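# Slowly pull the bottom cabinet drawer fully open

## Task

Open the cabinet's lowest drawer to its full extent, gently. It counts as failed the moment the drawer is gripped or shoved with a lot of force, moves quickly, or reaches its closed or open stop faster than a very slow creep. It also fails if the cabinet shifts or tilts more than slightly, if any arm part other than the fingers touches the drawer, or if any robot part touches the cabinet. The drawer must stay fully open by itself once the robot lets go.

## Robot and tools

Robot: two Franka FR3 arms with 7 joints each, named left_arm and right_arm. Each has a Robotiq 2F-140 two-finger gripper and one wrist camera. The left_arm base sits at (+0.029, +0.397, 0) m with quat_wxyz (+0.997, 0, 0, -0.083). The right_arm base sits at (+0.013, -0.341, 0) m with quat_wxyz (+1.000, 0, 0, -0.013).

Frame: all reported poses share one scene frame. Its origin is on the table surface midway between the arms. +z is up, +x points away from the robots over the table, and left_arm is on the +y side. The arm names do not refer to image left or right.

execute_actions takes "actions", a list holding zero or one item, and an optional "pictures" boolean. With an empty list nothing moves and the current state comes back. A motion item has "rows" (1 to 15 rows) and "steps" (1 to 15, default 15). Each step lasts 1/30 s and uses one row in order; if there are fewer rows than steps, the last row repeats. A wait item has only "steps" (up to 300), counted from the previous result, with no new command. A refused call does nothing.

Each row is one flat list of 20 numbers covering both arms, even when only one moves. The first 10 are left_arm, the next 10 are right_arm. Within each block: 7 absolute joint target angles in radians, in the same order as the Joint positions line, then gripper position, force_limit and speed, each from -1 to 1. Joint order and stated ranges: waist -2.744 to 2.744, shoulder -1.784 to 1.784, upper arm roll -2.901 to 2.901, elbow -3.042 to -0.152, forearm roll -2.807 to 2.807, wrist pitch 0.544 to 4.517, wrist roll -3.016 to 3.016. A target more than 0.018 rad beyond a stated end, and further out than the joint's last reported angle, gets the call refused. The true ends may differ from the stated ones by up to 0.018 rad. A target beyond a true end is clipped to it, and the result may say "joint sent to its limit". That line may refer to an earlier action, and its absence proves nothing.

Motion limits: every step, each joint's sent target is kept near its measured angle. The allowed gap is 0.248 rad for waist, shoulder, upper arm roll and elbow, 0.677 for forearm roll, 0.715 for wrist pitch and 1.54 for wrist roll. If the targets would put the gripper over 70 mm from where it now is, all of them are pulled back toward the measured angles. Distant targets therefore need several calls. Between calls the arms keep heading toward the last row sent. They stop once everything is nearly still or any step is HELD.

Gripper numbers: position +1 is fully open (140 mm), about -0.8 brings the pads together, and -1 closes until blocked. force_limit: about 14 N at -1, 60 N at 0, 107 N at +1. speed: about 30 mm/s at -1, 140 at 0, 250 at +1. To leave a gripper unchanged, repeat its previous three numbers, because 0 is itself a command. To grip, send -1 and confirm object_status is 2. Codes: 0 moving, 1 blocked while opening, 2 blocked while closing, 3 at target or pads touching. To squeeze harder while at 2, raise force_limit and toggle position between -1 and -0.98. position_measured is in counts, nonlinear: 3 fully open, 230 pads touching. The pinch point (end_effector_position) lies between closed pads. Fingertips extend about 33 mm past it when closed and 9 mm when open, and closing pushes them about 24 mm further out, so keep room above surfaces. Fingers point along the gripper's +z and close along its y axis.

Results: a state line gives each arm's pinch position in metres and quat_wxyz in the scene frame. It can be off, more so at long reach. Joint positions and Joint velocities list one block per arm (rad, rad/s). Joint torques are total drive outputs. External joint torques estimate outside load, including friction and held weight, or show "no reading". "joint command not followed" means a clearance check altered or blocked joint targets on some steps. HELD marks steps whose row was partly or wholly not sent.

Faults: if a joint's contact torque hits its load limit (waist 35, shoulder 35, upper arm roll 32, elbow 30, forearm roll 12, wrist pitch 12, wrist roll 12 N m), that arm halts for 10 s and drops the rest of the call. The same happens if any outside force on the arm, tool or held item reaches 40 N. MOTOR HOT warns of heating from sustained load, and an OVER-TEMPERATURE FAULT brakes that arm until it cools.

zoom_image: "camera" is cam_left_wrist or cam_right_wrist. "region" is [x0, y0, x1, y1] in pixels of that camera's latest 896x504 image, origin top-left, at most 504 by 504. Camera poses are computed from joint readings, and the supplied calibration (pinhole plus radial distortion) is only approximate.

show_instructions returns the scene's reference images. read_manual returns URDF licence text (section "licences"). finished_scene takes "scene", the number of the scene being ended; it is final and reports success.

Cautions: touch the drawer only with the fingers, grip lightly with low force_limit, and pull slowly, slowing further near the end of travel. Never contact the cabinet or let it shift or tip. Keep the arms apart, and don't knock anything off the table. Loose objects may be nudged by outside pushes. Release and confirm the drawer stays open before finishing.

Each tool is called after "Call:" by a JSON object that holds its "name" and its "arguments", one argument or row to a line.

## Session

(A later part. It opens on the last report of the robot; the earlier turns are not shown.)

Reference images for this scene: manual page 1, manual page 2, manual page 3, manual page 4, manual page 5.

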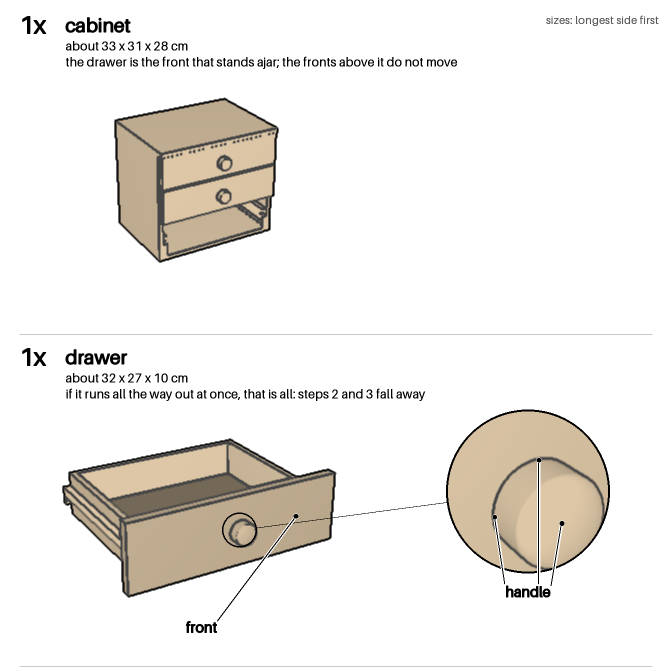

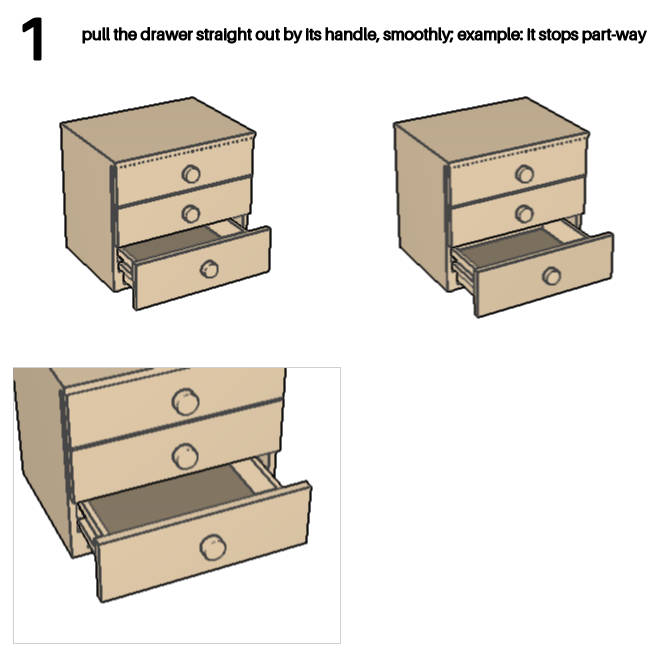

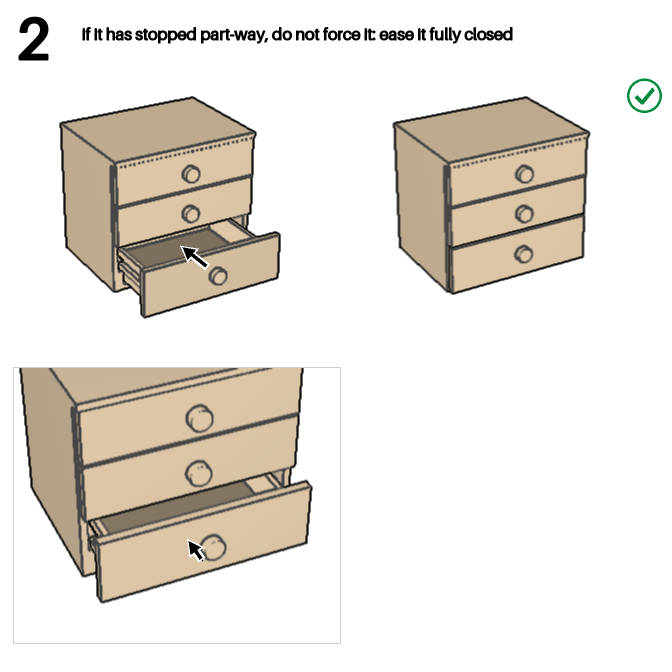

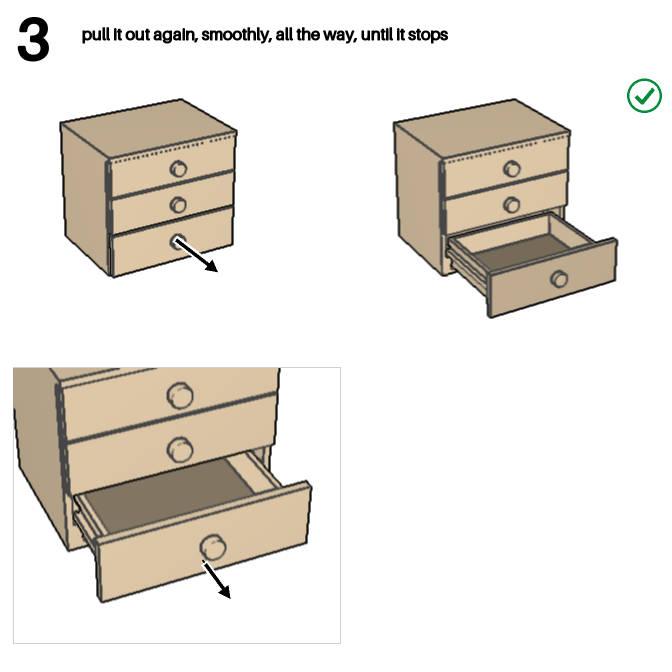

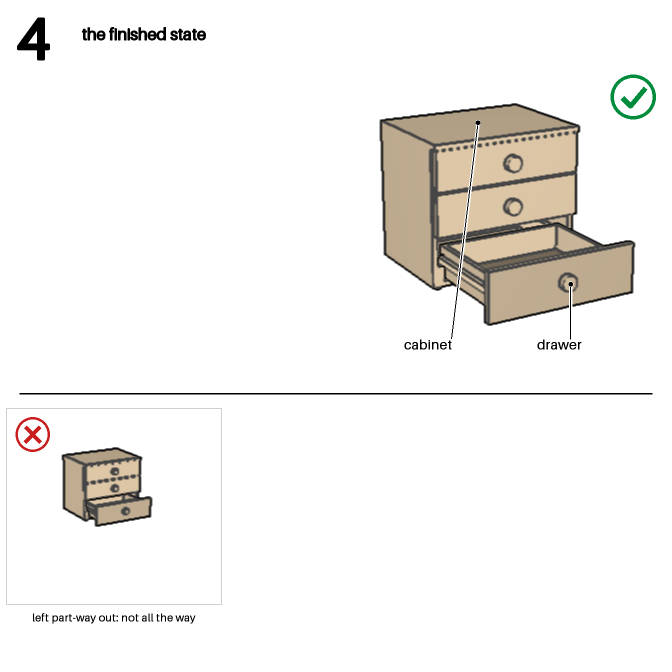

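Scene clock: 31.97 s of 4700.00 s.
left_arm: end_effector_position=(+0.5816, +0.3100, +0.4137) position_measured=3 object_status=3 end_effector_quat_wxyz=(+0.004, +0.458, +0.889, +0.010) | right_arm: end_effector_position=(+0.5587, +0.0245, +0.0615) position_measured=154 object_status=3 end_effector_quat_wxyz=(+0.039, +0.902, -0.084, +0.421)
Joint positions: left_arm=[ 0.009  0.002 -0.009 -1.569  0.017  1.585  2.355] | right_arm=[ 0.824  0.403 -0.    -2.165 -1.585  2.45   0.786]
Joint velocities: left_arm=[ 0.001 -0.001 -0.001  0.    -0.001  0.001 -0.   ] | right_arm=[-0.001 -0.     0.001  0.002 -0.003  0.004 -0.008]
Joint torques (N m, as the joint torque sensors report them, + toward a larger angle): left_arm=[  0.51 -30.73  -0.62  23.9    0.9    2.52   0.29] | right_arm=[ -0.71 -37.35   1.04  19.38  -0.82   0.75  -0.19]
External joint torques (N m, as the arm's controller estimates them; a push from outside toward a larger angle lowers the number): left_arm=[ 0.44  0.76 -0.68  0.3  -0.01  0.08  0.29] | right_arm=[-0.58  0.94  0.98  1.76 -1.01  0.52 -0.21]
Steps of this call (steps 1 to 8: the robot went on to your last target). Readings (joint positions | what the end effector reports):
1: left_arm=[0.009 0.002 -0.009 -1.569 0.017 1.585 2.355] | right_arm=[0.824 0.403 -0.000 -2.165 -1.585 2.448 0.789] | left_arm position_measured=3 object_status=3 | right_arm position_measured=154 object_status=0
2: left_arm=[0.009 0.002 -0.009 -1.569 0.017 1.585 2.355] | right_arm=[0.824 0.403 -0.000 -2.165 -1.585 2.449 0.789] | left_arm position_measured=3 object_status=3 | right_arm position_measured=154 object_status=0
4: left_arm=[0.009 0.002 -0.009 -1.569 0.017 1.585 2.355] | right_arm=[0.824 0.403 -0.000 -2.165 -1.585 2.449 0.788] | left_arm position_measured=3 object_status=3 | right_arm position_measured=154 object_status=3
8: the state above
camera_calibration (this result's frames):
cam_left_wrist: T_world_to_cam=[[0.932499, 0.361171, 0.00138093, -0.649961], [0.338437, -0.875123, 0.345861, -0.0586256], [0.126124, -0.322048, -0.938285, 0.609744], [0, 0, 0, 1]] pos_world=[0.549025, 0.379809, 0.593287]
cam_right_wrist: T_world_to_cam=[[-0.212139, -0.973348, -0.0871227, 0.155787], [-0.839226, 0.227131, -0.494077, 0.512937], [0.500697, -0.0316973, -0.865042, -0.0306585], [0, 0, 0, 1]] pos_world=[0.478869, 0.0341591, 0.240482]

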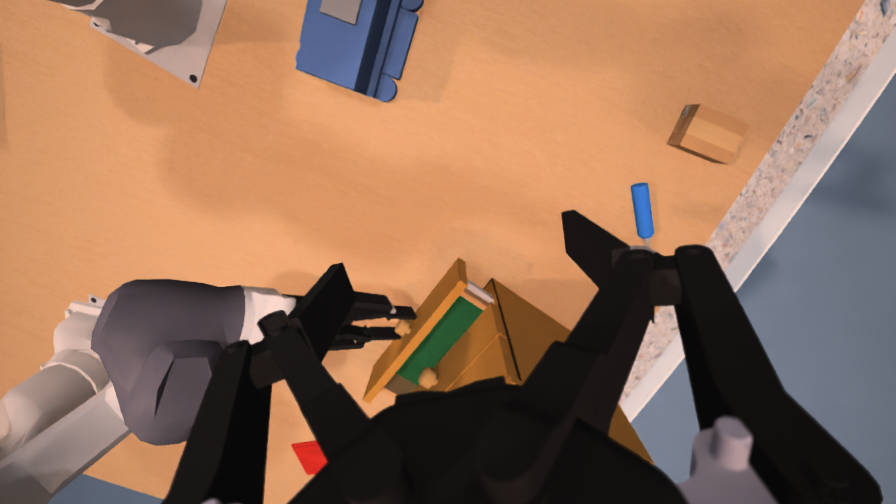

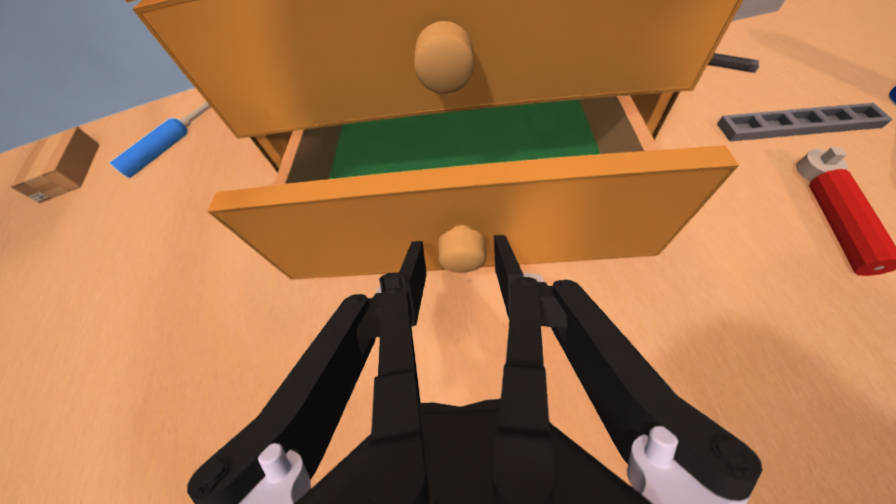

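Call:
{"name": "execute_actions", "arguments": {
  "actions": [
    {"rows":[[0.009,0.002,-0.009,-1.569,0.017,1.585,2.36,1,-1,0,0.8195,0.4056,0,-2.1626,-1.589,2.454,0.779,-1,-0.8,-1]],"steps":15}
  ],
  "pictures": false
}}

Call:
{"name": "execute_actions", "arguments": {
  "actions": [
    {"steps":12}
  ]
}}

Scene clock: 33.47 s of 4700.00 s.
left_arm: end_effector_position=(+0.5816, +0.3100, +0.4137) position_measured=3 object_status=3 end_effector_quat_wxyz=(+0.004, +0.458, +0.889, +0.010) | right_arm: end_effector_position=(+0.5596, +0.0232, +0.0614) position_measured=176 object_status=0 end_effector_quat_wxyz=(+0.039, +0.902, -0.084, +0.421)
Joint positions: left_arm=[ 0.009  0.002 -0.009 -1.569  0.017  1.585  2.355] | right_arm=[ 0.821  0.403 -0.    -2.164 -1.586  2.451  0.784]
Joint velocities: left_arm=[-0.001 -0.    -0.     0.001  0.001  0.001  0.002] | right_arm=[-0.     0.001 -0.001 -0.001 -0.    -0.    -0.001]
Joint torques (N m, as the joint torque sensors report them, + toward a larger angle): left_arm=[  0.09 -30.81  -0.23  23.9    0.91   2.51   0.3 ] | right_arm=[ -0.9  -37.7    0.86  18.83  -0.79   0.73  -0.2 ]
External joint torques (N m, as the arm's controller estimates them; a push from outside toward a larger angle lowers the number): left_arm=[ 0.16  0.83 -0.16  0.2   0.01  0.05  0.3 ] | right_arm=[-0.81  0.6   0.78  1.2  -0.98  0.49 -0.22]
Steps of this call (steps 1 to 15: the robot went on to your last target; steps 16 to 30: nothing new was sent; steps 31 to 45: all 15 steps of this action). Readings (joint positions | what the end effector reports):
31: left_arm=[0.009 0.002 -0.009 -1.569 0.017 1.585 2.355] | right_arm=[0.824 0.403 -0.000 -2.164 -1.586 2.451 0.784] | left_arm position_measured=3 object_status=3 | right_arm position_measured=154 object_status=0
32: left_arm=[0.009 0.002 -0.009 -1.569 0.017 1.585 2.355] | right_arm=[0.823 0.403 -0.000 -2.164 -1.586 2.451 0.784] | left_arm position_measured=3 object_status=3 | right_arm position_measured=155 object_status=0
34: left_arm=[0.009 0.002 -0.009 -1.569 0.017 1.585 2.355] | right_arm=[0.822 0.403 -0.000 -2.164 -1.586 2.451 0.784] | left_arm position_measured=3 object_status=3 | right_arm position_measured=159 object_status=0
38: left_arm=[0.009 0.002 -0.009 -1.569 0.017 1.585 2.355] | right_arm=[0.821 0.403 -0.000 -2.164 -1.586 2.451 0.784] | left_arm position_measured=3 object_status=3 | right_arm position_measured=165 object_status=0
45: the state above

Scene clock: 33.87 s of 4700.00 s.
left_arm: end_effector_position=(+0.5816, +0.3100, +0.4137) position_measured=3 object_status=3 end_effector_quat_wxyz=(+0.004, +0.458, +0.889, +0.010) | right_arm: end_effector_position=(+0.5600, +0.0221, +0.0611) position_measured=184 object_status=2 end_effector_quat_wxyz=(+0.040, +0.902, -0.085, +0.421)
Joint positions: left_arm=[ 0.009  0.002 -0.009 -1.569  0.017  1.585  2.355] | right_arm=[ 0.82   0.404 -0.001 -2.165 -1.586  2.45   0.784]
Joint velocities: left_arm=[ 0.    -0.     0.001 -0.     0.001  0.001 -0.001] | right_arm=[-0.     0.001  0.    -0.001  0.     0.     0.   ]
Joint torques (N m, as the joint torque sensors report them, + toward a larger angle): left_arm=[  0.42 -30.85  -0.43  23.96   0.88   2.5    0.27] | right_arm=[  0.4  -37.37   1.09  19.23  -0.79   0.76  -0.14]
External joint torques (N m, as the arm's controller estimates them; a push from outside toward a larger angle lowers the number): left_arm=[ 0.39  0.59 -0.46  0.38 -0.03  0.05  0.27] | right_arm=[ 0.45  0.83  0.96  1.72 -0.98  0.52 -0.16]
Steps of this call (steps 1 to 12: the robot went on to your last target). Readings (joint positions | what the end effector reports):
1: left_arm=[0.009 0.002 -0.009 -1.569 0.017 1.585 2.355] | right_arm=[0.821 0.403 -0.000 -2.165 -1.586 2.451 0.784] | left_arm position_measured=3 object_status=3 | right_arm position_measured=178 object_status=0
2: left_arm=[0.009 0.002 -0.009 -1.569 0.017 1.585 2.355] | right_arm=[0.820 0.403 -0.000 -2.165 -1.586 2.451 0.784] | left_arm position_measured=3 object_status=3 | right_arm position_measured=180 object_status=0
4: left_arm=[0.009 0.002 -0.009 -1.569 0.017 1.585 2.355] | right_arm=[0.820 0.404 -0.001 -2.165 -1.586 2.450 0.784] | left_arm position_measured=3 object_status=3 | right_arm position_measured=183 object_status=0
8: left_arm=[0.009 0.002 -0.009 -1.569 0.017 1.585 2.355] | right_arm=[0.820 0.404 -0.001 -2.165 -1.586 2.450 0.784] | left_arm position_measured=3 object_status=3 | right_arm position_measured=184 object_status=0
12: the state above
camera_calibration (this result's frames):
cam_left_wrist: T_world_to_cam=[[0.932502, 0.361161, 0.00138081, -0.64996], [0.338427, -0.875127, 0.345861, -0.0586191], [0.12612, -0.322049, -0.938285, 0.609746], [0, 0, 0, 1]] pos_world=[0.549026, 0.379809, 0.593287]
cam_right_wrist: T_world_to_cam=[[-0.214312, -0.973093, -0.0846207, 0.154768], [-0.839244, 0.227771, -0.493751, 0.514336], [0.49974, -0.0347995, -0.865476, -0.0311206], [0, 0, 0, 1]] pos_world=[0.480374, 0.0323699, 0.240116]

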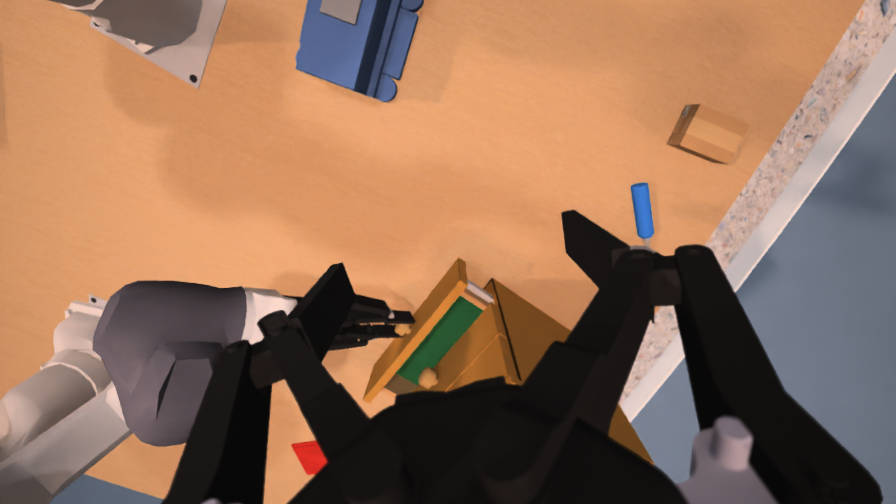

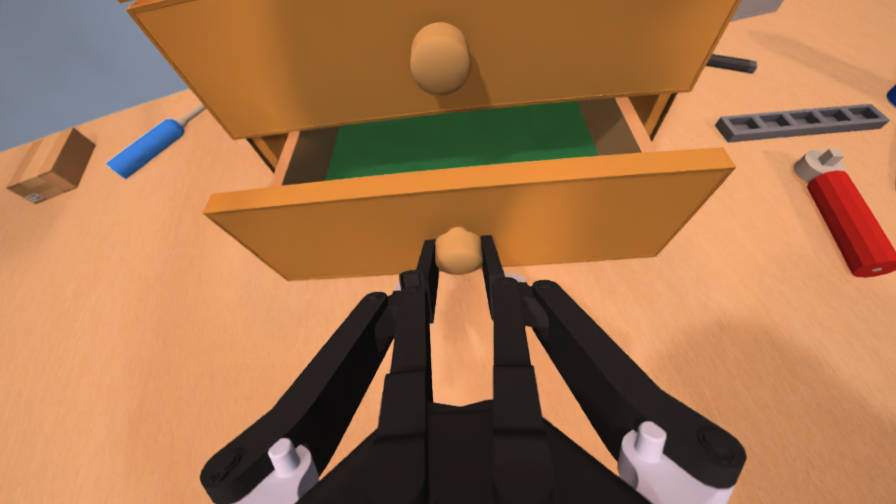

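Call:
{"name": "execute_actions", "arguments": {
  "actions": [
    {"rows":[[0.009,0.002,-0.009,-1.569,0.017,1.585,2.36,1,-1,0,0.8214,0.4016,0,-2.1666,-1.5831,2.4498,0.789,-1,-0.8,-1],[0.009,0.002,-0.009,-1.569,0.017,1.585,2.36,1,-1,0,0.8236,0.4002,0,-2.1688,-1.5822,2.4486,0.79,-1,-0.8,-1],[0.009,0.002,-0.009,-1.569,0.017,1.585,2.36,1,-1,0,0.8258,0.3988,0,-2.171,-1.5813,2.4474,0.7915,-1,-0.8,-1],[0.009,0.002,-0.009,-1.569,0.017,1.585,2.36,1,-1,0,0.828,0.3973,0,-2.1733,-1.5804,2.4462,0.793,-1,-0.8,-1],[0.009,0.002,-0.009,-1.569,0.017,1.585,2.36,1,-1,0,0.8302,0.3959,0,-2.1755,-1.5795,2.445,0.794,-1,-0.8,-1]],"steps":10}
  ],
  "pictures": false
}}

Scene clock: 36.80 s of 4700.00 s.
left_arm: end_effector_position=(+0.5816, +0.3100, +0.4137) position_measured=3 object_status=3 end_effector_quat_wxyz=(+0.004, +0.458, +0.889, +0.010) | right_arm: end_effector_position=(+0.5565, +0.0227, +0.0612) position_measured=184 object_status=2 end_effector_quat_wxyz=(+0.040, +0.902, -0.085, +0.421)
Joint positions: left_arm=[ 0.009  0.002 -0.009 -1.569  0.017  1.585  2.355] | right_arm=[ 0.826  0.399 -0.001 -2.172 -1.584  2.447  0.788]
Joint velocities: left_arm=[ 0.001  0.    -0.    -0.001  0.     0.    -0.   ] | right_arm=[ 0.007 -0.002  0.    -0.004  0.003 -0.005  0.007]
Joint torques (N m, as the joint torque sensors report them, + toward a larger angle): left_arm=[  0.36 -30.39  -0.38  23.9    0.89   2.51   0.29] | right_arm=[  2.34 -40.84   1.51  15.47   1.07   0.05   0.39]
External joint torques (N m, as the arm's controller estimates them; a push from outside toward a larger angle lowers the number): left_arm=[ 0.43  1.1  -0.31  0.28 -0.01  0.06  0.29] | right_arm=[ 2.49 -2.88  1.49 -2.04  0.88 -0.17  0.37]
Steps of this call (steps 1 to 15: the robot went on to your last target; steps 16 to 78: nothing new was sent; steps 79 to 88: all 10 steps of this action). Readings (joint positions | what the end effector reports):
79: left_arm=[0.009 0.002 -0.009 -1.569 0.017 1.585 2.355] | right_arm=[0.820 0.403 -0.001 -2.165 -1.586 2.450 0.784] | left_arm position_measured=3 object_status=3 | right_arm position_measured=184 object_status=2
80: left_arm=[0.009 0.002 -0.009 -1.569 0.017 1.585 2.355] | right_arm=[0.820 0.403 -0.001 -2.165 -1.586 2.450 0.784] | left_arm position_measured=3 object_status=3 | right_arm position_measured=184 object_status=2
82: left_arm=[0.009 0.002 -0.009 -1.569 0.017 1.585 2.355] | right_arm=[0.821 0.402 -0.001 -2.167 -1.585 2.450 0.785] | left_arm position_measured=3 object_status=3 | right_arm position_measured=184 object_status=2
86: left_arm=[0.009 0.002 -0.009 -1.569 0.017 1.585 2.355] | right_arm=[0.826 0.400 -0.001 -2.171 -1.584 2.447 0.787] | left_arm position_measured=3 object_status=3 | right_arm position_measured=184 object_status=2
88: the state above

Call:
{"name": "execute_actions", "arguments": {
  "actions": [
    {"rows":[[0.009,0.002,-0.009,-1.569,0.017,1.585,2.36,1,-1,0,0.8324,0.3945,0,-2.1777,-1.5786,2.4438,0.7952,-1,-0.8,-1],[0.009,0.002,-0.009,-1.569,0.017,1.585,2.36,1,-1,0,0.8346,0.393,0,-2.18,-1.5777,2.4426,0.7965,-1,-0.8,-1],[0.009,0.002,-0.009,-1.569,0.017,1.585,2.36,1,-1,0,0.8368,0.3916,0,-2.1822,-1.5768,2.4415,0.7977,-1,-0.8,-1],[0.009,0.002,-0.009,-1.569,0.017,1.585,2.36,1,-1,0,0.839,0.3902,0,-2.1844,-1.5759,2.4403,0.7989,-1,-0.8,-1]],"steps":9}
  ],
  "pictures": false
}}

Scene clock: 38.03 s of 4700.00 s.
left_arm: end_effector_position=(+0.5816, +0.3100, +0.4137) position_measured=3 object_status=3 end_effector_quat_wxyz=(+0.004, +0.458, +0.889, +0.010) | right_arm: end_effector_position=(+0.5517, +0.0237, +0.0613) position_measured=184 object_status=2 end_effector_quat_wxyz=(+0.040, +0.902, -0.085, +0.421)
Joint positions: left_arm=[ 0.009  0.002 -0.009 -1.569  0.017  1.585  2.355] | right_arm=[ 0.835  0.394 -0.001 -2.18  -1.58   2.442  0.793]
Joint velocities: left_arm=[ 0.001 -0.001 -0.    -0.    -0.001 -0.     0.001] | right_arm=[ 0.006 -0.003 -0.001 -0.006  0.003 -0.006  0.009]
Joint torques (N m, as the joint torque sensors report them, + toward a larger angle): left_arm=[  0.37 -30.47  -0.46  23.81   0.92   2.5    0.32] | right_arm=[  2.31 -40.1    1.32  16.25   0.98   0.12   0.14]
External joint torques (N m, as the arm's controller estimates them; a push from outside toward a larger angle lowers the number): left_arm=[ 0.2   0.82 -0.63  0.32  0.    0.06  0.32] | right_arm=[ 2.56 -2.27  1.39 -1.23  0.8  -0.07  0.11]
Steps of this call (steps 1 to 15: the robot went on to your last target; steps 16 to 28: nothing new was sent; steps 29 to 37: all 9 steps of this action). Readings (joint positions | what the end effector reports):
29: left_arm=[0.009 0.002 -0.009 -1.569 0.017 1.585 2.355] | right_arm=[0.827 0.399 -0.001 -2.172 -1.584 2.446 0.790] | left_arm position_measured=3 object_status=3 | right_arm position_measured=184 object_status=2
30: left_arm=[0.009 0.002 -0.009 -1.569 0.017 1.585 2.355] | right_arm=[0.828 0.398 -0.001 -2.173 -1.583 2.446 0.790] | left_arm position_measured=3 object_status=3 | right_arm position_measured=184 object_status=2
32: left_arm=[0.009 0.002 -0.009 -1.569 0.017 1.585 2.355] | right_arm=[0.831 0.396 -0.001 -2.176 -1.582 2.445 0.791] | left_arm position_measured=3 object_status=3 | right_arm position_measured=184 object_status=2
36: left_arm=[0.009 0.002 -0.009 -1.569 0.017 1.585 2.355] | right_arm=[0.835 0.394 -0.001 -2.180 -1.581 2.442 0.793] | left_arm position_measured=3 object_status=3 | right_arm position_measured=184 object_status=2
37: the state above

Call:
{"name": "execute_actions", "arguments": {
  "actions": [
    {"rows":[[0.009,0.002,-0.009,-1.569,0.017,1.585,2.36,1,-1,0,0.8412,0.3888,0,-2.1866,-1.5749,2.4391,0.8001,-1,-0.8,-1],[0.009,0.002,-0.009,-1.569,0.017,1.585,2.36,1,-1,0,0.8435,0.3874,0,-2.1888,-1.5739,2.4379,0.8013,-1,-0.8,-1],[0.009,0.002,-0.009,-1.569,0.017,1.585,2.36,1,-1,0,0.8457,0.386,0,-2.191,-1.5729,2.4367,0.8025,-1,-0.8,-1],[0.009,0.002,-0.009,-1.569,0.017,1.585,2.36,1,-1,0,0.848,0.3847,0,-2.1931,-1.5719,2.4355,0.8037,-1,-0.8,-1]],"steps":9}
  ],
  "pictures": false
}}

Scene clock: 39.17 s of 4700.00 s.
left_arm: end_effector_position=(+0.5816, +0.3100, +0.4137) position_measured=3 object_status=3 end_effector_quat_wxyz=(+0.004, +0.458, +0.889, +0.010) | right_arm: end_effector_position=(+0.5469, +0.0247, +0.0614) position_measured=184 object_status=2 end_effector_quat_wxyz=(+0.040, +0.902, -0.085, +0.421)
Joint positions: left_arm=[ 0.009  0.002 -0.009 -1.569  0.017  1.585  2.355] | right_arm=[ 0.844  0.388 -0.001 -2.189 -1.577  2.437  0.798]
Joint velocities: left_arm=[ 0.001  0.     0.    -0.001  0.     0.    -0.   ] | right_arm=[ 0.007 -0.003  0.    -0.005  0.003 -0.005  0.008]
Joint torques (N m, as the joint torque sensors report them, + toward a larger angle): left_arm=[  0.33 -30.56  -0.21  24.05   0.91   2.48   0.32] | right_arm=[  2.13 -40.28   1.26  15.84   0.94   0.18   0.27]
External joint torques (N m, as the arm's controller estimates them; a push from outside toward a larger angle lowers the number): left_arm=[ 0.38  0.76 -0.16  0.53  0.01  0.05  0.32] | right_arm=[ 2.29 -2.57  1.26 -1.64  0.77 -0.02  0.25]
Steps of this call (steps 1 to 15: the robot went on to your last target; steps 16 to 25: nothing new was sent; steps 26 to 34: all 9 steps of this action). Readings (joint positions | what the end effector reports):
26: left_arm=[0.009 0.002 -0.009 -1.569 0.017 1.585 2.355] | right_arm=[0.836 0.393 -0.001 -2.181 -1.580 2.442 0.794] | left_arm position_measured=3 object_status=3 | right_arm position_measured=184 object_status=2
27: left_arm=[0.009 0.002 -0.009 -1.569 0.017 1.585 2.355] | right_arm=[0.837 0.392 -0.001 -2.182 -1.580 2.441 0.795] | left_arm position_measured=3 object_status=3 | right_arm position_measured=184 object_status=2
29: left_arm=[0.009 0.002 -0.009 -1.569 0.017 1.585 2.355] | right_arm=[0.840 0.390 -0.001 -2.185 -1.579 2.440 0.796] | left_arm position_measured=3 object_status=3 | right_arm position_measured=184 object_status=2
33: left_arm=[0.009 0.002 -0.009 -1.569 0.017 1.585 2.355] | right_arm=[0.844 0.388 -0.001 -2.189 -1.577 2.438 0.797] | left_arm position_measured=3 object_status=3 | right_arm position_measured=184 object_status=2
34: the state above

Call:
{"name": "execute_actions", "arguments": {
  "actions": [
    {"rows":[[0.009,0.002,-0.009,-1.569,0.017,1.585,2.36,1,-1,0,0.8502,0.3833,0,-2.1952,-1.5709,2.4343,0.8049,-1,-0.8,-1],[0.009,0.002,-0.009,-1.569,0.017,1.585,2.36,1,-1,0,0.8525,0.3819,0,-2.1974,-1.5699,2.4331,0.8061,-1,-0.8,-1],[0.009,0.002,-0.009,-1.569,0.017,1.585,2.36,1,-1,0,0.8547,0.3805,0,-2.1996,-1.5689,2.4319,0.8073,-1,-0.8,-1],[0.009,0.002,-0.009,-1.569,0.017,1.585,2.36,1,-1,0,0.8569,0.379,0,-2.2017,-1.5679,2.4307,0.8085,-1,-0.8,-1]],"steps":9}
  ],
  "pictures": false
}}

Scene clock: 40.27 s of 4700.00 s.
left_arm: end_effector_position=(+0.5816, +0.3100, +0.4137) position_measured=3 object_status=3 end_effector_quat_wxyz=(+0.004, +0.458, +0.889, +0.010) | right_arm: end_effector_position=(+0.5420, +0.0256, +0.0615) position_measured=184 object_status=2 end_effector_quat_wxyz=(+0.040, +0.902, -0.085, +0.421)
Joint positions: left_arm=[ 0.009  0.002 -0.009 -1.569  0.017  1.585  2.355] | right_arm=[ 0.853  0.382 -0.001 -2.198 -1.573  2.433  0.802]
Joint velocities: left_arm=[-0.     0.     0.001 -0.    -0.    -0.    -0.001] | right_arm=[ 0.006 -0.003  0.    -0.006  0.003 -0.005  0.009]
Joint torques (N m, as the joint torque sensors report them, + toward a larger angle): left_arm=[  0.43 -30.54  -0.38  24.13   0.92   2.52   0.33] | right_arm=[  1.91 -39.12   1.33  15.93   0.96   0.01   0.24]
External joint torques (N m, as the arm's controller estimates them; a push from outside toward a larger angle lowers the number): left_arm=[ 0.35  0.96 -0.46  0.53  0.    0.08  0.33] | right_arm=[ 2.05 -1.73  1.32 -1.42  0.8  -0.18  0.22]
Steps of this call (steps 1 to 15: the robot went on to your last target; steps 16 to 24: nothing new was sent; steps 25 to 33: all 9 steps of this action). Readings (joint positions | what the end effector reports):
25: left_arm=[0.009 0.002 -0.009 -1.569 0.017 1.585 2.355] | right_arm=[0.845 0.388 -0.001 -2.190 -1.576 2.437 0.799] | left_arm position_measured=3 object_status=3 | right_arm position_measured=184 object_status=2
26: left_arm=[0.009 0.002 -0.009 -1.569 0.017 1.585 2.355] | right_arm=[0.846 0.387 -0.001 -2.190 -1.576 2.436 0.799] | left_arm position_measured=3 object_status=3 | right_arm position_measured=184 object_status=2
28: left_arm=[0.009 0.002 -0.009 -1.569 0.017 1.585 2.355] | right_arm=[0.849 0.385 -0.001 -2.194 -1.575 2.435 0.800] | left_arm position_measured=3 object_status=3 | right_arm position_measured=184 object_status=2
32: left_arm=[0.009 0.002 -0.009 -1.569 0.017 1.585 2.355] | right_arm=[0.853 0.382 -0.001 -2.197 -1.573 2.433 0.802] | left_arm position_measured=3 object_status=3 | right_arm position_measured=184 object_status=2
33: the state above

Call:
{"name": "execute_actions", "arguments": {
  "actions": [
    {"rows":[[0.009,0.002,-0.009,-1.569,0.017,1.585,2.36,1,-1,0,0.8592,0.3776,0,-2.2038,-1.5668,2.4295,0.8097,-1,-0.8,-1],[0.009,0.002,-0.009,-1.569,0.017,1.585,2.36,1,-1,0,0.8615,0.3763,0,-2.2059,-1.5657,2.4283,0.8108,-1,-0.8,-1],[0.009,0.002,-0.009,-1.569,0.017,1.585,2.36,1,-1,0,0.8639,0.3749,0,-2.2079,-1.5646,2.4271,0.812,-1,-0.8,-1],[0.009,0.002,-0.009,-1.569,0.017,1.585,2.36,1,-1,0,0.8662,0.3735,0,-2.21,-1.5635,2.4258,0.8131,-1,-0.8,-1]],"steps":9}
  ],
  "pictures": false
}}

Scene clock: 41.90 s of 4700.00 s.
left_arm: end_effector_position=(+0.5816, +0.3100, +0.4137) position_measured=3 object_status=3 end_effector_quat_wxyz=(+0.004, +0.458, +0.889, +0.010) | right_arm: end_effector_position=(+0.5376, +0.0265, +0.0616) position_measured=184 object_status=2 end_effector_quat_wxyz=(+0.040, +0.902, -0.085, +0.422)
Joint positions: left_arm=[ 0.009  0.002 -0.009 -1.569  0.017  1.585  2.355] | right_arm=[ 0.862  0.377 -0.001 -2.205 -1.569  2.428  0.807]
Joint velocities: left_arm=[ 0.001  0.001 -0.    -0.002 -0.001 -0.001 -0.   ] | right_arm=[ 0.    -0.001  0.     0.001  0.001 -0.     0.006]
Joint torques (N m, as the joint torque sensors report them, + toward a larger angle): left_arm=[  0.27 -30.5   -0.26  23.94   0.9    2.5    0.31] | right_arm=[  3.11 -40.25   1.53  14.8    1.28  -0.09   0.19]
External joint torques (N m, as the arm's controller estimates them; a push from outside toward a larger angle lowers the number): left_arm=[ 0.06  0.77 -0.47  0.5  -0.02  0.07  0.31] | right_arm=[ 3.21 -2.89  1.53 -2.59  1.13 -0.25  0.17]
Steps of this call (steps 1 to 15: the robot went on to your last target; steps 16 to 40: nothing new was sent; steps 41 to 49: all 9 steps of this action). Readings (joint positions | what the end effector reports):
41: left_arm=[0.009 0.002 -0.009 -1.569 0.017 1.585 2.355] | right_arm=[0.854 0.382 -0.001 -2.198 -1.572 2.432 0.804] | left_arm position_measured=3 object_status=3 | right_arm position_measured=184 object_status=2
42: left_arm=[0.009 0.002 -0.009 -1.569 0.017 1.585 2.355] | right_arm=[0.855 0.381 -0.001 -2.199 -1.572 2.432 0.804] | left_arm position_measured=3 object_status=3 | right_arm position_measured=184 object_status=2
44: left_arm=[0.009 0.002 -0.009 -1.569 0.017 1.585 2.355] | right_arm=[0.858 0.379 -0.001 -2.202 -1.570 2.430 0.805] | left_arm position_measured=3 object_status=3 | right_arm position_measured=184 object_status=2
48: left_arm=[0.009 0.002 -0.009 -1.569 0.017 1.585 2.355] | right_arm=[0.862 0.377 -0.001 -2.205 -1.569 2.428 0.806] | left_arm position_measured=3 object_status=3 | right_arm position_measured=184 object_status=2
49: the state above

Looks like a stop; confirm with 1.5 mm.

Call:
{"name": "execute_actions", "arguments": {
  "actions": [
    {"rows":[[0.009,0.002,-0.009,-1.569,0.017,1.585,2.36,1,-1,0,0.869,0.3719,0,-2.2125,-1.5622,2.4244,0.8145,-1,-0.8,-1]],"steps":7}
  ],
  "pictures": false
}}

Scene clock: 42.47 s of 4700.00 s.
left_arm: end_effector_position=(+0.5816, +0.3100, +0.4137) position_measured=3 object_status=3 end_effector_quat_wxyz=(+0.004, +0.458, +0.889, +0.010) | right_arm: end_effector_position=(+0.5376, +0.0264, +0.0617) position_measured=184 object_status=2 end_effector_quat_wxyz=(+0.040, +0.902, -0.085, +0.422)
Joint positions: left_arm=[ 0.009  0.002 -0.009 -1.569  0.017  1.585  2.355] | right_arm=[ 0.863  0.377 -0.002 -2.205 -1.569  2.428  0.808]
Joint velocities: left_arm=[-0.    -0.002  0.     0.001 -0.001 -0.    -0.002] | right_arm=[ 0.001 -0.     0.     0.     0.001 -0.001  0.002]
Joint torques (N m, as the joint torque sensors report them, + toward a larger angle): left_arm=[  0.4  -30.85  -0.51  23.79   0.87   2.52   0.31] | right_arm=[  4.07 -41.1    1.99  13.65   1.58  -0.26   0.32]
External joint torques (N m, as the arm's controller estimates them; a push from outside toward a larger angle lowers the number): left_arm=[ 0.41  0.83 -0.5   0.11 -0.04  0.08  0.31] | right_arm=[ 4.1  -3.78  1.88 -3.73  1.42 -0.47  0.3 ]
Steps of this call (steps 1 to 10: the robot went on to your last target; steps 11 to 17: all 7 steps of this action). Readings (joint positions | what the end effector reports):
11: left_arm=[0.009 0.002 -0.009 -1.569 0.017 1.585 2.355] | right_arm=[0.862 0.377 -0.002 -2.205 -1.569 2.428 0.808] | left_arm position_measured=3 object_status=3 | right_arm position_measured=184 object_status=2
12: left_arm=[0.009 0.002 -0.009 -1.569 0.017 1.585 2.355] | right_arm=[0.862 0.377 -0.002 -2.205 -1.569 2.428 0.808] | left_arm position_measured=3 object_status=3 | right_arm position_measured=184 object_status=2
14: left_arm=[0.009 0.002 -0.009 -1.569 0.017 1.585 2.355] | right_arm=[0.863 0.377 -0.002 -2.205 -1.569 2.428 0.808] | left_arm position_measured=3 object_status=3 | right_arm position_measured=184 object_status=2
17: the state above

Call:
{"name": "execute_actions", "arguments": {
  "actions": [
    {"rows":[[0.009,0.002,-0.009,-1.569,0.017,1.585,2.36,1,-1,0,0.865,0.375,0,-2.208,-1.567,2.428,0.808,-1,-0.8,-1],[0.009,0.002,-0.009,-1.569,0.017,1.585,2.36,1,-1,0,0.862,0.377,0,-2.205,-1.569,2.43,0.804,-1,-0.8,-1],[0.009,0.002,-0.009,-1.569,0.017,1.585,2.36,1,-1,0,0.86,0.379,0,-2.203,-1.571,2.432,0.8,-1,-0.8,-1],[0.009,0.002,-0.009,-1.569,0.017,1.585,2.36,1,-1,0,0.858,0.38,0,-2.201,-1.572,2.434,0.797,-1,-0.8,-1],[0.009,0.002,-0.009,-1.569,0.017,1.585,2.36,1,-1,0,0.8562,0.3813,0,-2.1995,-1.573,2.436,0.794,-1,-0.8,-1],[0.009,0.002,-0.009,-1.569,0.017,1.585,2.36,1,-1,0,0.8543,0.3826,0,-2.1977,-1.5739,2.4377,0.7915,-1,-0.8,-1]],"steps":6}
  ],
  "pictures": false
}}

Call:
{"name": "execute_actions", "arguments": {
  "actions": [
    {"rows":[[0.009,0.002,-0.009,-1.569,0.017,1.585,2.36,1,-1,0,0.8513,0.3845,0,-2.1948,-1.5751,2.4393,0.7899,-1,-0.8,-1],[0.009,0.002,-0.009,-1.569,0.017,1.585,2.36,1,-1,0,0.8484,0.3865,0,-2.1918,-1.5764,2.4409,0.7882,-1,-0.8,-1],[0.009,0.002,-0.009,-1.569,0.017,1.585,2.36,1,-1,0,0.8454,0.3884,0,-2.1889,-1.5776,2.4425,0.7866,-1,-0.8,-1],[0.009,0.002,-0.009,-1.569,0.017,1.585,2.36,1,-1,0,0.8424,0.3904,0,-2.1859,-1.5789,2.4441,0.7849,-1,-0.8,-1],[0.009,0.002,-0.009,-1.569,0.017,1.585,2.36,1,-1,0,0.8394,0.3923,0,-2.183,-1.5801,2.4456,0.7833,-1,-0.8,-1],[0.009,0.002,-0.009,-1.569,0.017,1.585,2.36,1,-1,0,0.8365,0.3942,0,-2.18,-1.5813,2.4472,0.7817,-1,-0.8,-1],[0.009,0.002,-0.009,-1.569,0.017,1.585,2.36,1,-1,0,0.8335,0.3962,0,-2.177,-1.5826,2.4488,0.78,-1,-0.8,-1],[0.009,0.002,-0.009,-1.569,0.017,1.585,2.36,1,-1,0,0.8305,0.3981,0,-2.1741,-1.5838,2.4504,0.7784,-1,-0.8,-1],[0.009,0.002,-0.009,-1.569,0.017,1.585,2.36,1,-1,0,0.8275,0.4001,0,-2.1711,-1.5851,2.452,0.7767,-1,-0.8,-1],[0.009,0.002,-0.009,-1.569,0.017,1.585,2.36,1,-1,0,0.8246,0.402,0,-2.1682,-1.5863,2.4536,0.7751,-1,-0.8,-1],[0.009,0.002,-0.009,-1.569,0.017,1.585,2.36,1,-1,0,0.8216,0.4039,0,-2.1652,-1.5875,2.4552,0.7735,-1,-0.8,-1],[0.009,0.002,-0.009,-1.569,0.017,1.585,2.36,1,-1,0,0.8186,0.4059,0,-2.1623,-1.5888,2.4567,0.7718,-1,-0.8,-1],[0.009,0.002,-0.009,-1.569,0.017,1.585,2.36,1,-1,0,0.8156,0.4078,0,-2.1593,-1.59,2.4583,0.7702,-1,-0.8,-1],[0.009,0.002,-0.009,-1.569,0.017,1.585,2.36,1,-1,0,0.8127,0.4098,0,-2.1564,-1.5913,2.4599,0.7685,-1,-0.8,-1],[0.009,0.002,-0.009,-1.569,0.017,1.585,2.36,1,-1,0,0.8097,0.4117,0,-2.1534,-1.5925,2.4615,0.7669,-1,-0.8,-1]],"steps":15}
  ],
  "pictures": false
}}

Call:
{"name": "execute_actions", "arguments": {
  "actions": [
    {"rows":[[0.009,0.002,-0.009,-1.569,0.017,1.585,2.36,1,-1,0,0.8069,0.4138,0,-2.1502,-1.5934,2.4631,0.7651,-1,-0.8,-1],[0.009,0.002,-0.009,-1.569,0.017,1.585,2.36,1,-1,0,0.804,0.4158,0,-2.147,-1.5943,2.4646,0.7633,-1,-0.8,-1],[0.009,0.002,-0.009,-1.569,0.017,1.585,2.36,1,-1,0,0.8012,0.4179,0,-2.1438,-1.5952,2.4662,0.7615,-1,-0.8,-1],[0.009,0.002,-0.009,-1.569,0.017,1.585,2.36,1,-1,0,0.7984,0.42,0,-2.1406,-1.5962,2.4678,0.7596,-1,-0.8,-1],[0.009,0.002,-0.009,-1.569,0.017,1.585,2.36,1,-1,0,0.7956,0.4221,0,-2.1374,-1.5971,2.4694,0.7578,-1,-0.8,-1],[0.009,0.002,-0.009,-1.569,0.017,1.585,2.36,1,-1,0,0.7927,0.4241,0,-2.1342,-1.598,2.4709,0.756,-1,-0.8,-1],[0.009,0.002,-0.009,-1.569,0.017,1.585,2.36,1,-1,0,0.7899,0.4262,0,-2.131,-1.5989,2.4725,0.7542,-1,-0.8,-1],[0.009,0.002,-0.009,-1.569,0.017,1.585,2.36,1,-1,0,0.7871,0.4283,0,-2.1278,-1.5998,2.4741,0.7524,-1,-0.8,-1],[0.009,0.002,-0.009,-1.569,0.017,1.585,2.36,1,-1,0,0.7843,0.4304,0,-2.1246,-1.6007,2.4757,0.7506,-1,-0.8,-1],[0.009,0.002,-0.009,-1.569,0.017,1.585,2.36,1,-1,0,0.7814,0.4324,0,-2.1214,-1.6016,2.4772,0.7488,-1,-0.8,-1],[0.009,0.002,-0.009,-1.569,0.017,1.585,2.36,1,-1,0,0.7786,0.4345,0,-2.1182,-1.6025,2.4788,0.747,-1,-0.8,-1],[0.009,0.002,-0.009,-1.569,0.017,1.585,2.36,1,-1,0,0.7758,0.4366,0,-2.115,-1.6035,2.4804,0.7455,-1,-0.8,-1],[0.009,0.002,-0.009,-1.569,0.017,1.585,2.36,1,-1,0,0.773,0.4387,0,-2.1118,-1.6044,2.482,0.745,-1,-0.8,-1],[0.009,0.002,-0.009,-1.569,0.017,1.585,2.36,1,-1,0,0.7701,0.4407,0,-2.1086,-1.6053,2.483,0.745,-1,-0.8,-1],[0.009,0.002,-0.009,-1.569,0.017,1.585,2.36,1,-1,0,0.7673,0.4428,0,-2.1054,-1.6062,2.4831,0.745,-1,-0.8,-1]],"steps":15}
  ],
  "pictures": false
}}

Call:
{"name": "execute_actions", "arguments": {
  "actions": [
    {"steps":6}
  ]
}}

Call:
{"name": "zoom_image", "arguments": {
  "camera": "cam_left_wrist",
  "region": [320,250,520,400]
}}

Scene clock: 49.60 s of 4700.00 s.
left_arm: end_effector_position=(+0.5816, +0.3100, +0.4137) position_measured=3 object_status=3 end_effector_quat_wxyz=(+0.004, +0.458, +0.889, +0.010) | right_arm: end_effector_position=(+0.5381, +0.0265, +0.0615) position_measured=184 object_status=2 end_effector_quat_wxyz=(+0.040, +0.902, -0.085, +0.421)
Joint positions: left_arm=[ 0.009  0.002 -0.009 -1.569  0.017  1.585  2.355] | right_arm=[ 0.86   0.378 -0.001 -2.204 -1.569  2.43   0.806]
Joint velocities: left_arm=[-0.001  0.    -0.002  0.    -0.001 -0.     0.001] | right_arm=[-0.035  0.011  0.008  0.025 -0.     0.016 -0.028]
Joint torques (N m, as the joint torque sensors report them, + toward a larger angle): left_arm=[  0.3  -30.68  -0.43  24.19   0.86   2.51   0.27] | right_arm=[ -2.13 -36.43   0.8   20.53  -1.27   0.95  -0.28]
External joint torques (N m, as the arm's controller estimates them; a push from outside toward a larger angle lowers the number): left_arm=[ 0.38  0.84 -0.36  0.55 -0.05  0.07  0.27] | right_arm=[-1.66  0.93  1.11  3.16 -1.38  0.8  -0.3 ]
Steps of this call (steps 1 to 15: the robot went on to your last target; steps 16 to 90: nothing new was sent; then 3.93 s passed at rest; steps 91 to 96: all 6 steps of this action). Readings (joint positions | what the end effector reports):
91: left_arm=[0.009 0.002 -0.009 -1.569 0.017 1.585 2.355] | right_arm=[0.863 0.377 -0.003 -2.205 -1.569 2.428 0.809] | left_arm position_measured=3 object_status=3 | right_arm position_measured=184 object_status=2
92: left_arm=[0.009 0.002 -0.009 -1.569 0.017 1.585 2.355] | right_arm=[0.863 0.377 -0.003 -2.205 -1.569 2.428 0.808] | left_arm position_measured=3 object_status=3 | right_arm position_measured=184 object_status=2
94: left_arm=[0.009 0.002 -0.009 -1.569 0.017 1.585 2.355] | right_arm=[0.862 0.378 -0.002 -2.205 -1.569 2.429 0.808] | left_arm position_measured=3 object_status=3 | right_arm position_measured=184 object_status=2
96: the state above

Scene clock: 50.10 s of 4700.00 s.
left_arm: end_effector_position=(+0.5816, +0.3100, +0.4137) position_measured=3 object_status=3 end_effector_quat_wxyz=(+0.004, +0.458, +0.889, +0.010) | right_arm: end_effector_position=(+0.5601, +0.0221, +0.0611) position_measured=184 object_status=2 end_effector_quat_wxyz=(+0.040, +0.902, -0.086, +0.421)
Joint positions: left_arm=[ 0.009  0.002 -0.009 -1.569  0.017  1.585  2.355] | right_arm=[ 0.819  0.404 -0.    -2.164 -1.584  2.45   0.785]
Joint velocities: left_arm=[-0.    -0.002 -0.     0.001 -0.001  0.001  0.   ] | right_arm=[-0.087  0.057  0.001  0.088 -0.037  0.044 -0.046]
Joint torques (N m, as the joint torque sensors report them, + toward a larger angle): left_arm=[  0.36 -30.81  -0.28  23.93   0.9    2.47   0.32] | right_arm=[ -1.31 -37.51   0.61  19.66  -1.05   0.8   -0.19]
External joint torques (N m, as the arm's controller estimates them; a push from outside toward a larger angle lowers the number): left_arm=[ 0.39  0.87 -0.25  0.21  0.    0.01  0.31] | right_arm=[-1.78  1.05  0.32  2.38 -1.25  0.49 -0.21]
Steps of this call (steps 1 to 15: all 15 steps of this action). Readings (joint positions | what the end effector reports):
1: left_arm=[0.009 0.002 -0.009 -1.569 0.017 1.585 2.355] | right_arm=[0.858 0.379 -0.001 -2.203 -1.569 2.430 0.805] | left_arm position_measured=3 object_status=3 | right_arm position_measured=184 object_status=2
2: left_arm=[0.009 0.002 -0.009 -1.569 0.017 1.585 2.355] | right_arm=[0.856 0.380 -0.001 -2.201 -1.569 2.431 0.804] | left_arm position_measured=3 object_status=3 | right_arm position_measured=184 object_status=2
4: left_arm=[0.009 0.002 -0.009 -1.569 0.017 1.585 2.355] | right_arm=[0.851 0.383 -0.000 -2.196 -1.571 2.434 0.801] | left_arm position_measured=3 object_status=3 | right_arm position_measured=184 object_status=2
8: left_arm=[0.009 0.002 -0.009 -1.569 0.017 1.585 2.355] | right_arm=[0.840 0.390 -0.000 -2.185 -1.575 2.439 0.796] | left_arm position_measured=3 object_status=3 | right_arm position_measured=184 object_status=2
15: the state above

Scene clock: 50.60 s of 4700.00 s.
left_arm: end_effector_position=(+0.5816, +0.3100, +0.4137) position_measured=3 object_status=3 end_effector_quat_wxyz=(+0.004, +0.458, +0.889, +0.010) | right_arm: end_effector_position=(+0.5848, +0.0172, +0.0607) position_measured=184 object_status=2 end_effector_quat_wxyz=(+0.040, +0.902, -0.087, +0.421)
Joint positions: left_arm=[ 0.009  0.002 -0.009 -1.569  0.017  1.585  2.355] | right_arm=[ 0.776  0.435  0.    -2.117 -1.599  2.474  0.76 ]
Joint velocities: left_arm=[-0.     0.001  0.001  0.     0.     0.001 -0.001] | right_arm=[-0.081  0.062  0.001  0.095 -0.028  0.04  -0.039]
Joint torques (N m, as the joint torque sensors report them, + toward a larger angle): left_arm=[  0.32 -30.68  -0.35  24.01   0.91   2.5    0.29] | right_arm=[ -1.12 -38.35   0.69  20.32  -1.01   0.81  -0.13]
External joint torques (N m, as the arm's controller estimates them; a push from outside toward a larger angle lowers the number): left_arm=[ 0.33  0.64 -0.34  0.49  0.01  0.06  0.29] | right_arm=[-1.57  1.37  0.32  2.85 -1.26  0.49 -0.16]
Steps of this call (steps 1 to 15: all 15 steps of this action). Readings (joint positions | what the end effector reports):
1: left_arm=[0.009 0.002 -0.009 -1.569 0.017 1.585 2.355] | right_arm=[0.816 0.406 -0.000 -2.161 -1.585 2.452 0.783] | left_arm position_measured=3 object_status=3 | right_arm position_measured=184 object_status=2
2: left_arm=[0.009 0.002 -0.009 -1.569 0.017 1.585 2.355] | right_arm=[0.813 0.408 -0.000 -2.158 -1.586 2.453 0.782] | left_arm position_measured=3 object_status=3 | right_arm position_measured=184 object_status=2
4: left_arm=[0.009 0.002 -0.009 -1.569 0.017 1.585 2.355] | right_arm=[0.808 0.412 -0.000 -2.152 -1.588 2.456 0.778] | left_arm position_measured=3 object_status=3 | right_arm position_measured=184 object_status=2
8: left_arm=[0.009 0.002 -0.009 -1.569 0.017 1.585 2.355] | right_arm=[0.796 0.420 -0.000 -2.139 -1.592 2.463 0.772] | left_arm position_measured=3 object_status=3 | right_arm position_measured=184 object_status=2
15: the state above

Scene clock: 50.80 s of 4700.00 s.
left_arm: end_effector_position=(+0.5816, +0.3100, +0.4137) position_measured=3 object_status=3 end_effector_quat_wxyz=(+0.004, +0.458, +0.889, +0.010) | right_arm: end_effector_position=(+0.5884, +0.0164, +0.0606) position_measured=184 object_status=2 end_effector_quat_wxyz=(+0.040, +0.902, -0.086, +0.421)
Joint positions: left_arm=[ 0.009  0.002 -0.009 -1.569  0.017  1.585  2.355] | right_arm=[ 0.77   0.439  0.    -2.11  -1.601  2.478  0.755]
Joint velocities: left_arm=[ 0.     0.001 -0.    -0.001 -0.001 -0.001 -0.   ] | right_arm=[-0.006  0.003  0.001  0.005 -0.003  0.007 -0.016]
Joint torques (N m, as the joint torque sensors report them, + toward a larger angle): left_arm=[  0.37 -30.69  -0.47  24.17   0.87   2.5    0.29] | right_arm=[ -0.76 -37.2    0.71  20.68  -1.06   0.86  -0.21]
External joint torques (N m, as the arm's controller estimates them; a push from outside toward a larger angle lowers the number): left_arm=[ 0.38  0.62 -0.47  0.67 -0.03  0.07  0.29] | right_arm=[-1.05  2.43  0.21  2.83 -1.3   0.53 -0.22]
Steps of this call (steps 1 to 6: the robot went on to your last target). Readings (joint positions | what the end effector reports):
1: left_arm=[0.009 0.002 -0.009 -1.569 0.017 1.585 2.355] | right_arm=[0.774 0.436 0.000 -2.114 -1.599 2.475 0.759] | left_arm position_measured=3 object_status=3 | right_arm position_measured=184 object_status=2
2: left_arm=[0.009 0.002 -0.009 -1.569 0.017 1.585 2.355] | right_arm=[0.772 0.438 0.000 -2.112 -1.600 2.476 0.758] | left_arm position_measured=3 object_status=3 | right_arm position_measured=184 object_status=2
4: left_arm=[0.009 0.002 -0.009 -1.569 0.017 1.585 2.355] | right_arm=[0.771 0.439 0.000 -2.110 -1.601 2.477 0.756] | left_arm position_measured=3 object_status=3 | right_arm position_measured=184 object_status=2
6: the state above
camera_calibration (this result's frames):
cam_left_wrist: T_world_to_cam=[[0.932514, 0.361131, 0.00138061, -0.649957], [0.338399, -0.875138, 0.345861, -0.0585988], [0.126109, -0.322053, -0.938285, 0.609754], [0, 0, 0, 1]] pos_world=[0.549028, 0.37981, 0.593287]
cam_right_wrist: T_world_to_cam=[[-0.217001, -0.972351, -0.086279, 0.156946], [-0.83888, 0.23095, -0.492892, 0.538909], [0.49919, -0.0345804, -0.865802, -0.0455352], [0, 0, 0, 1]] pos_world=[0.508868, 0.0265709, 0.23974]

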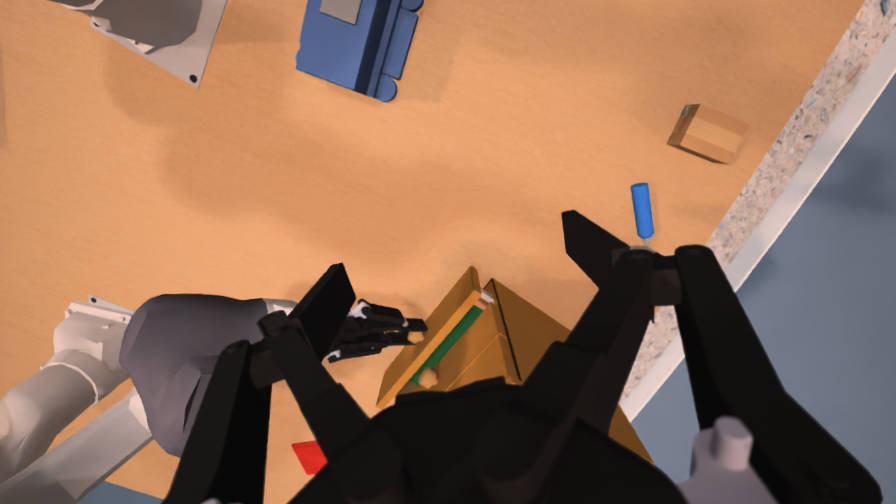

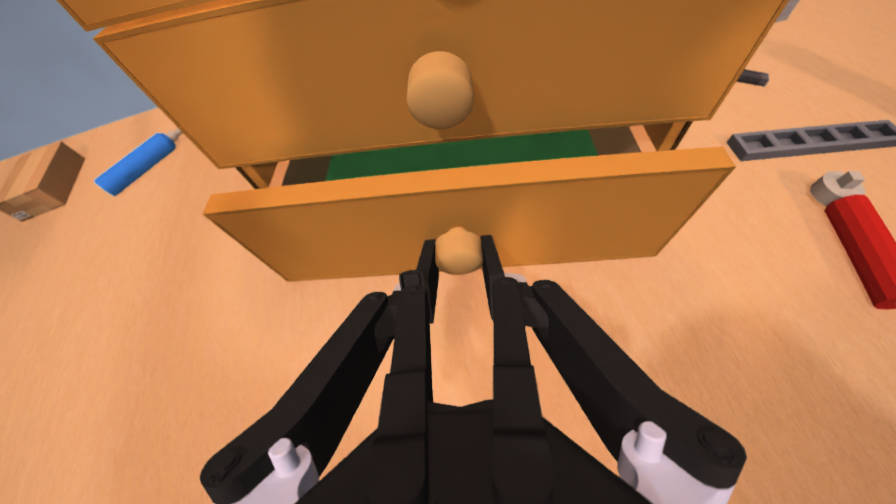

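Region (320, 250, 520, 400) of cam_left_wrist's 896x504 image, scaled by 2.520, with more detail than that image has; it fills the top 378 rows of this view, and the rest is white.

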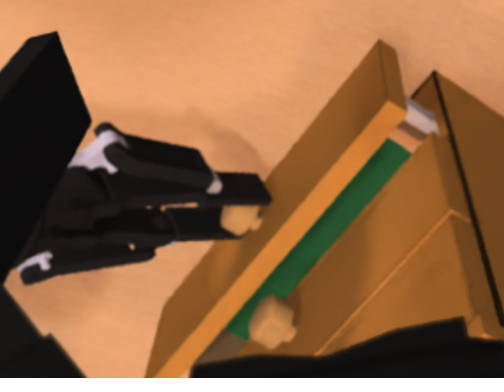

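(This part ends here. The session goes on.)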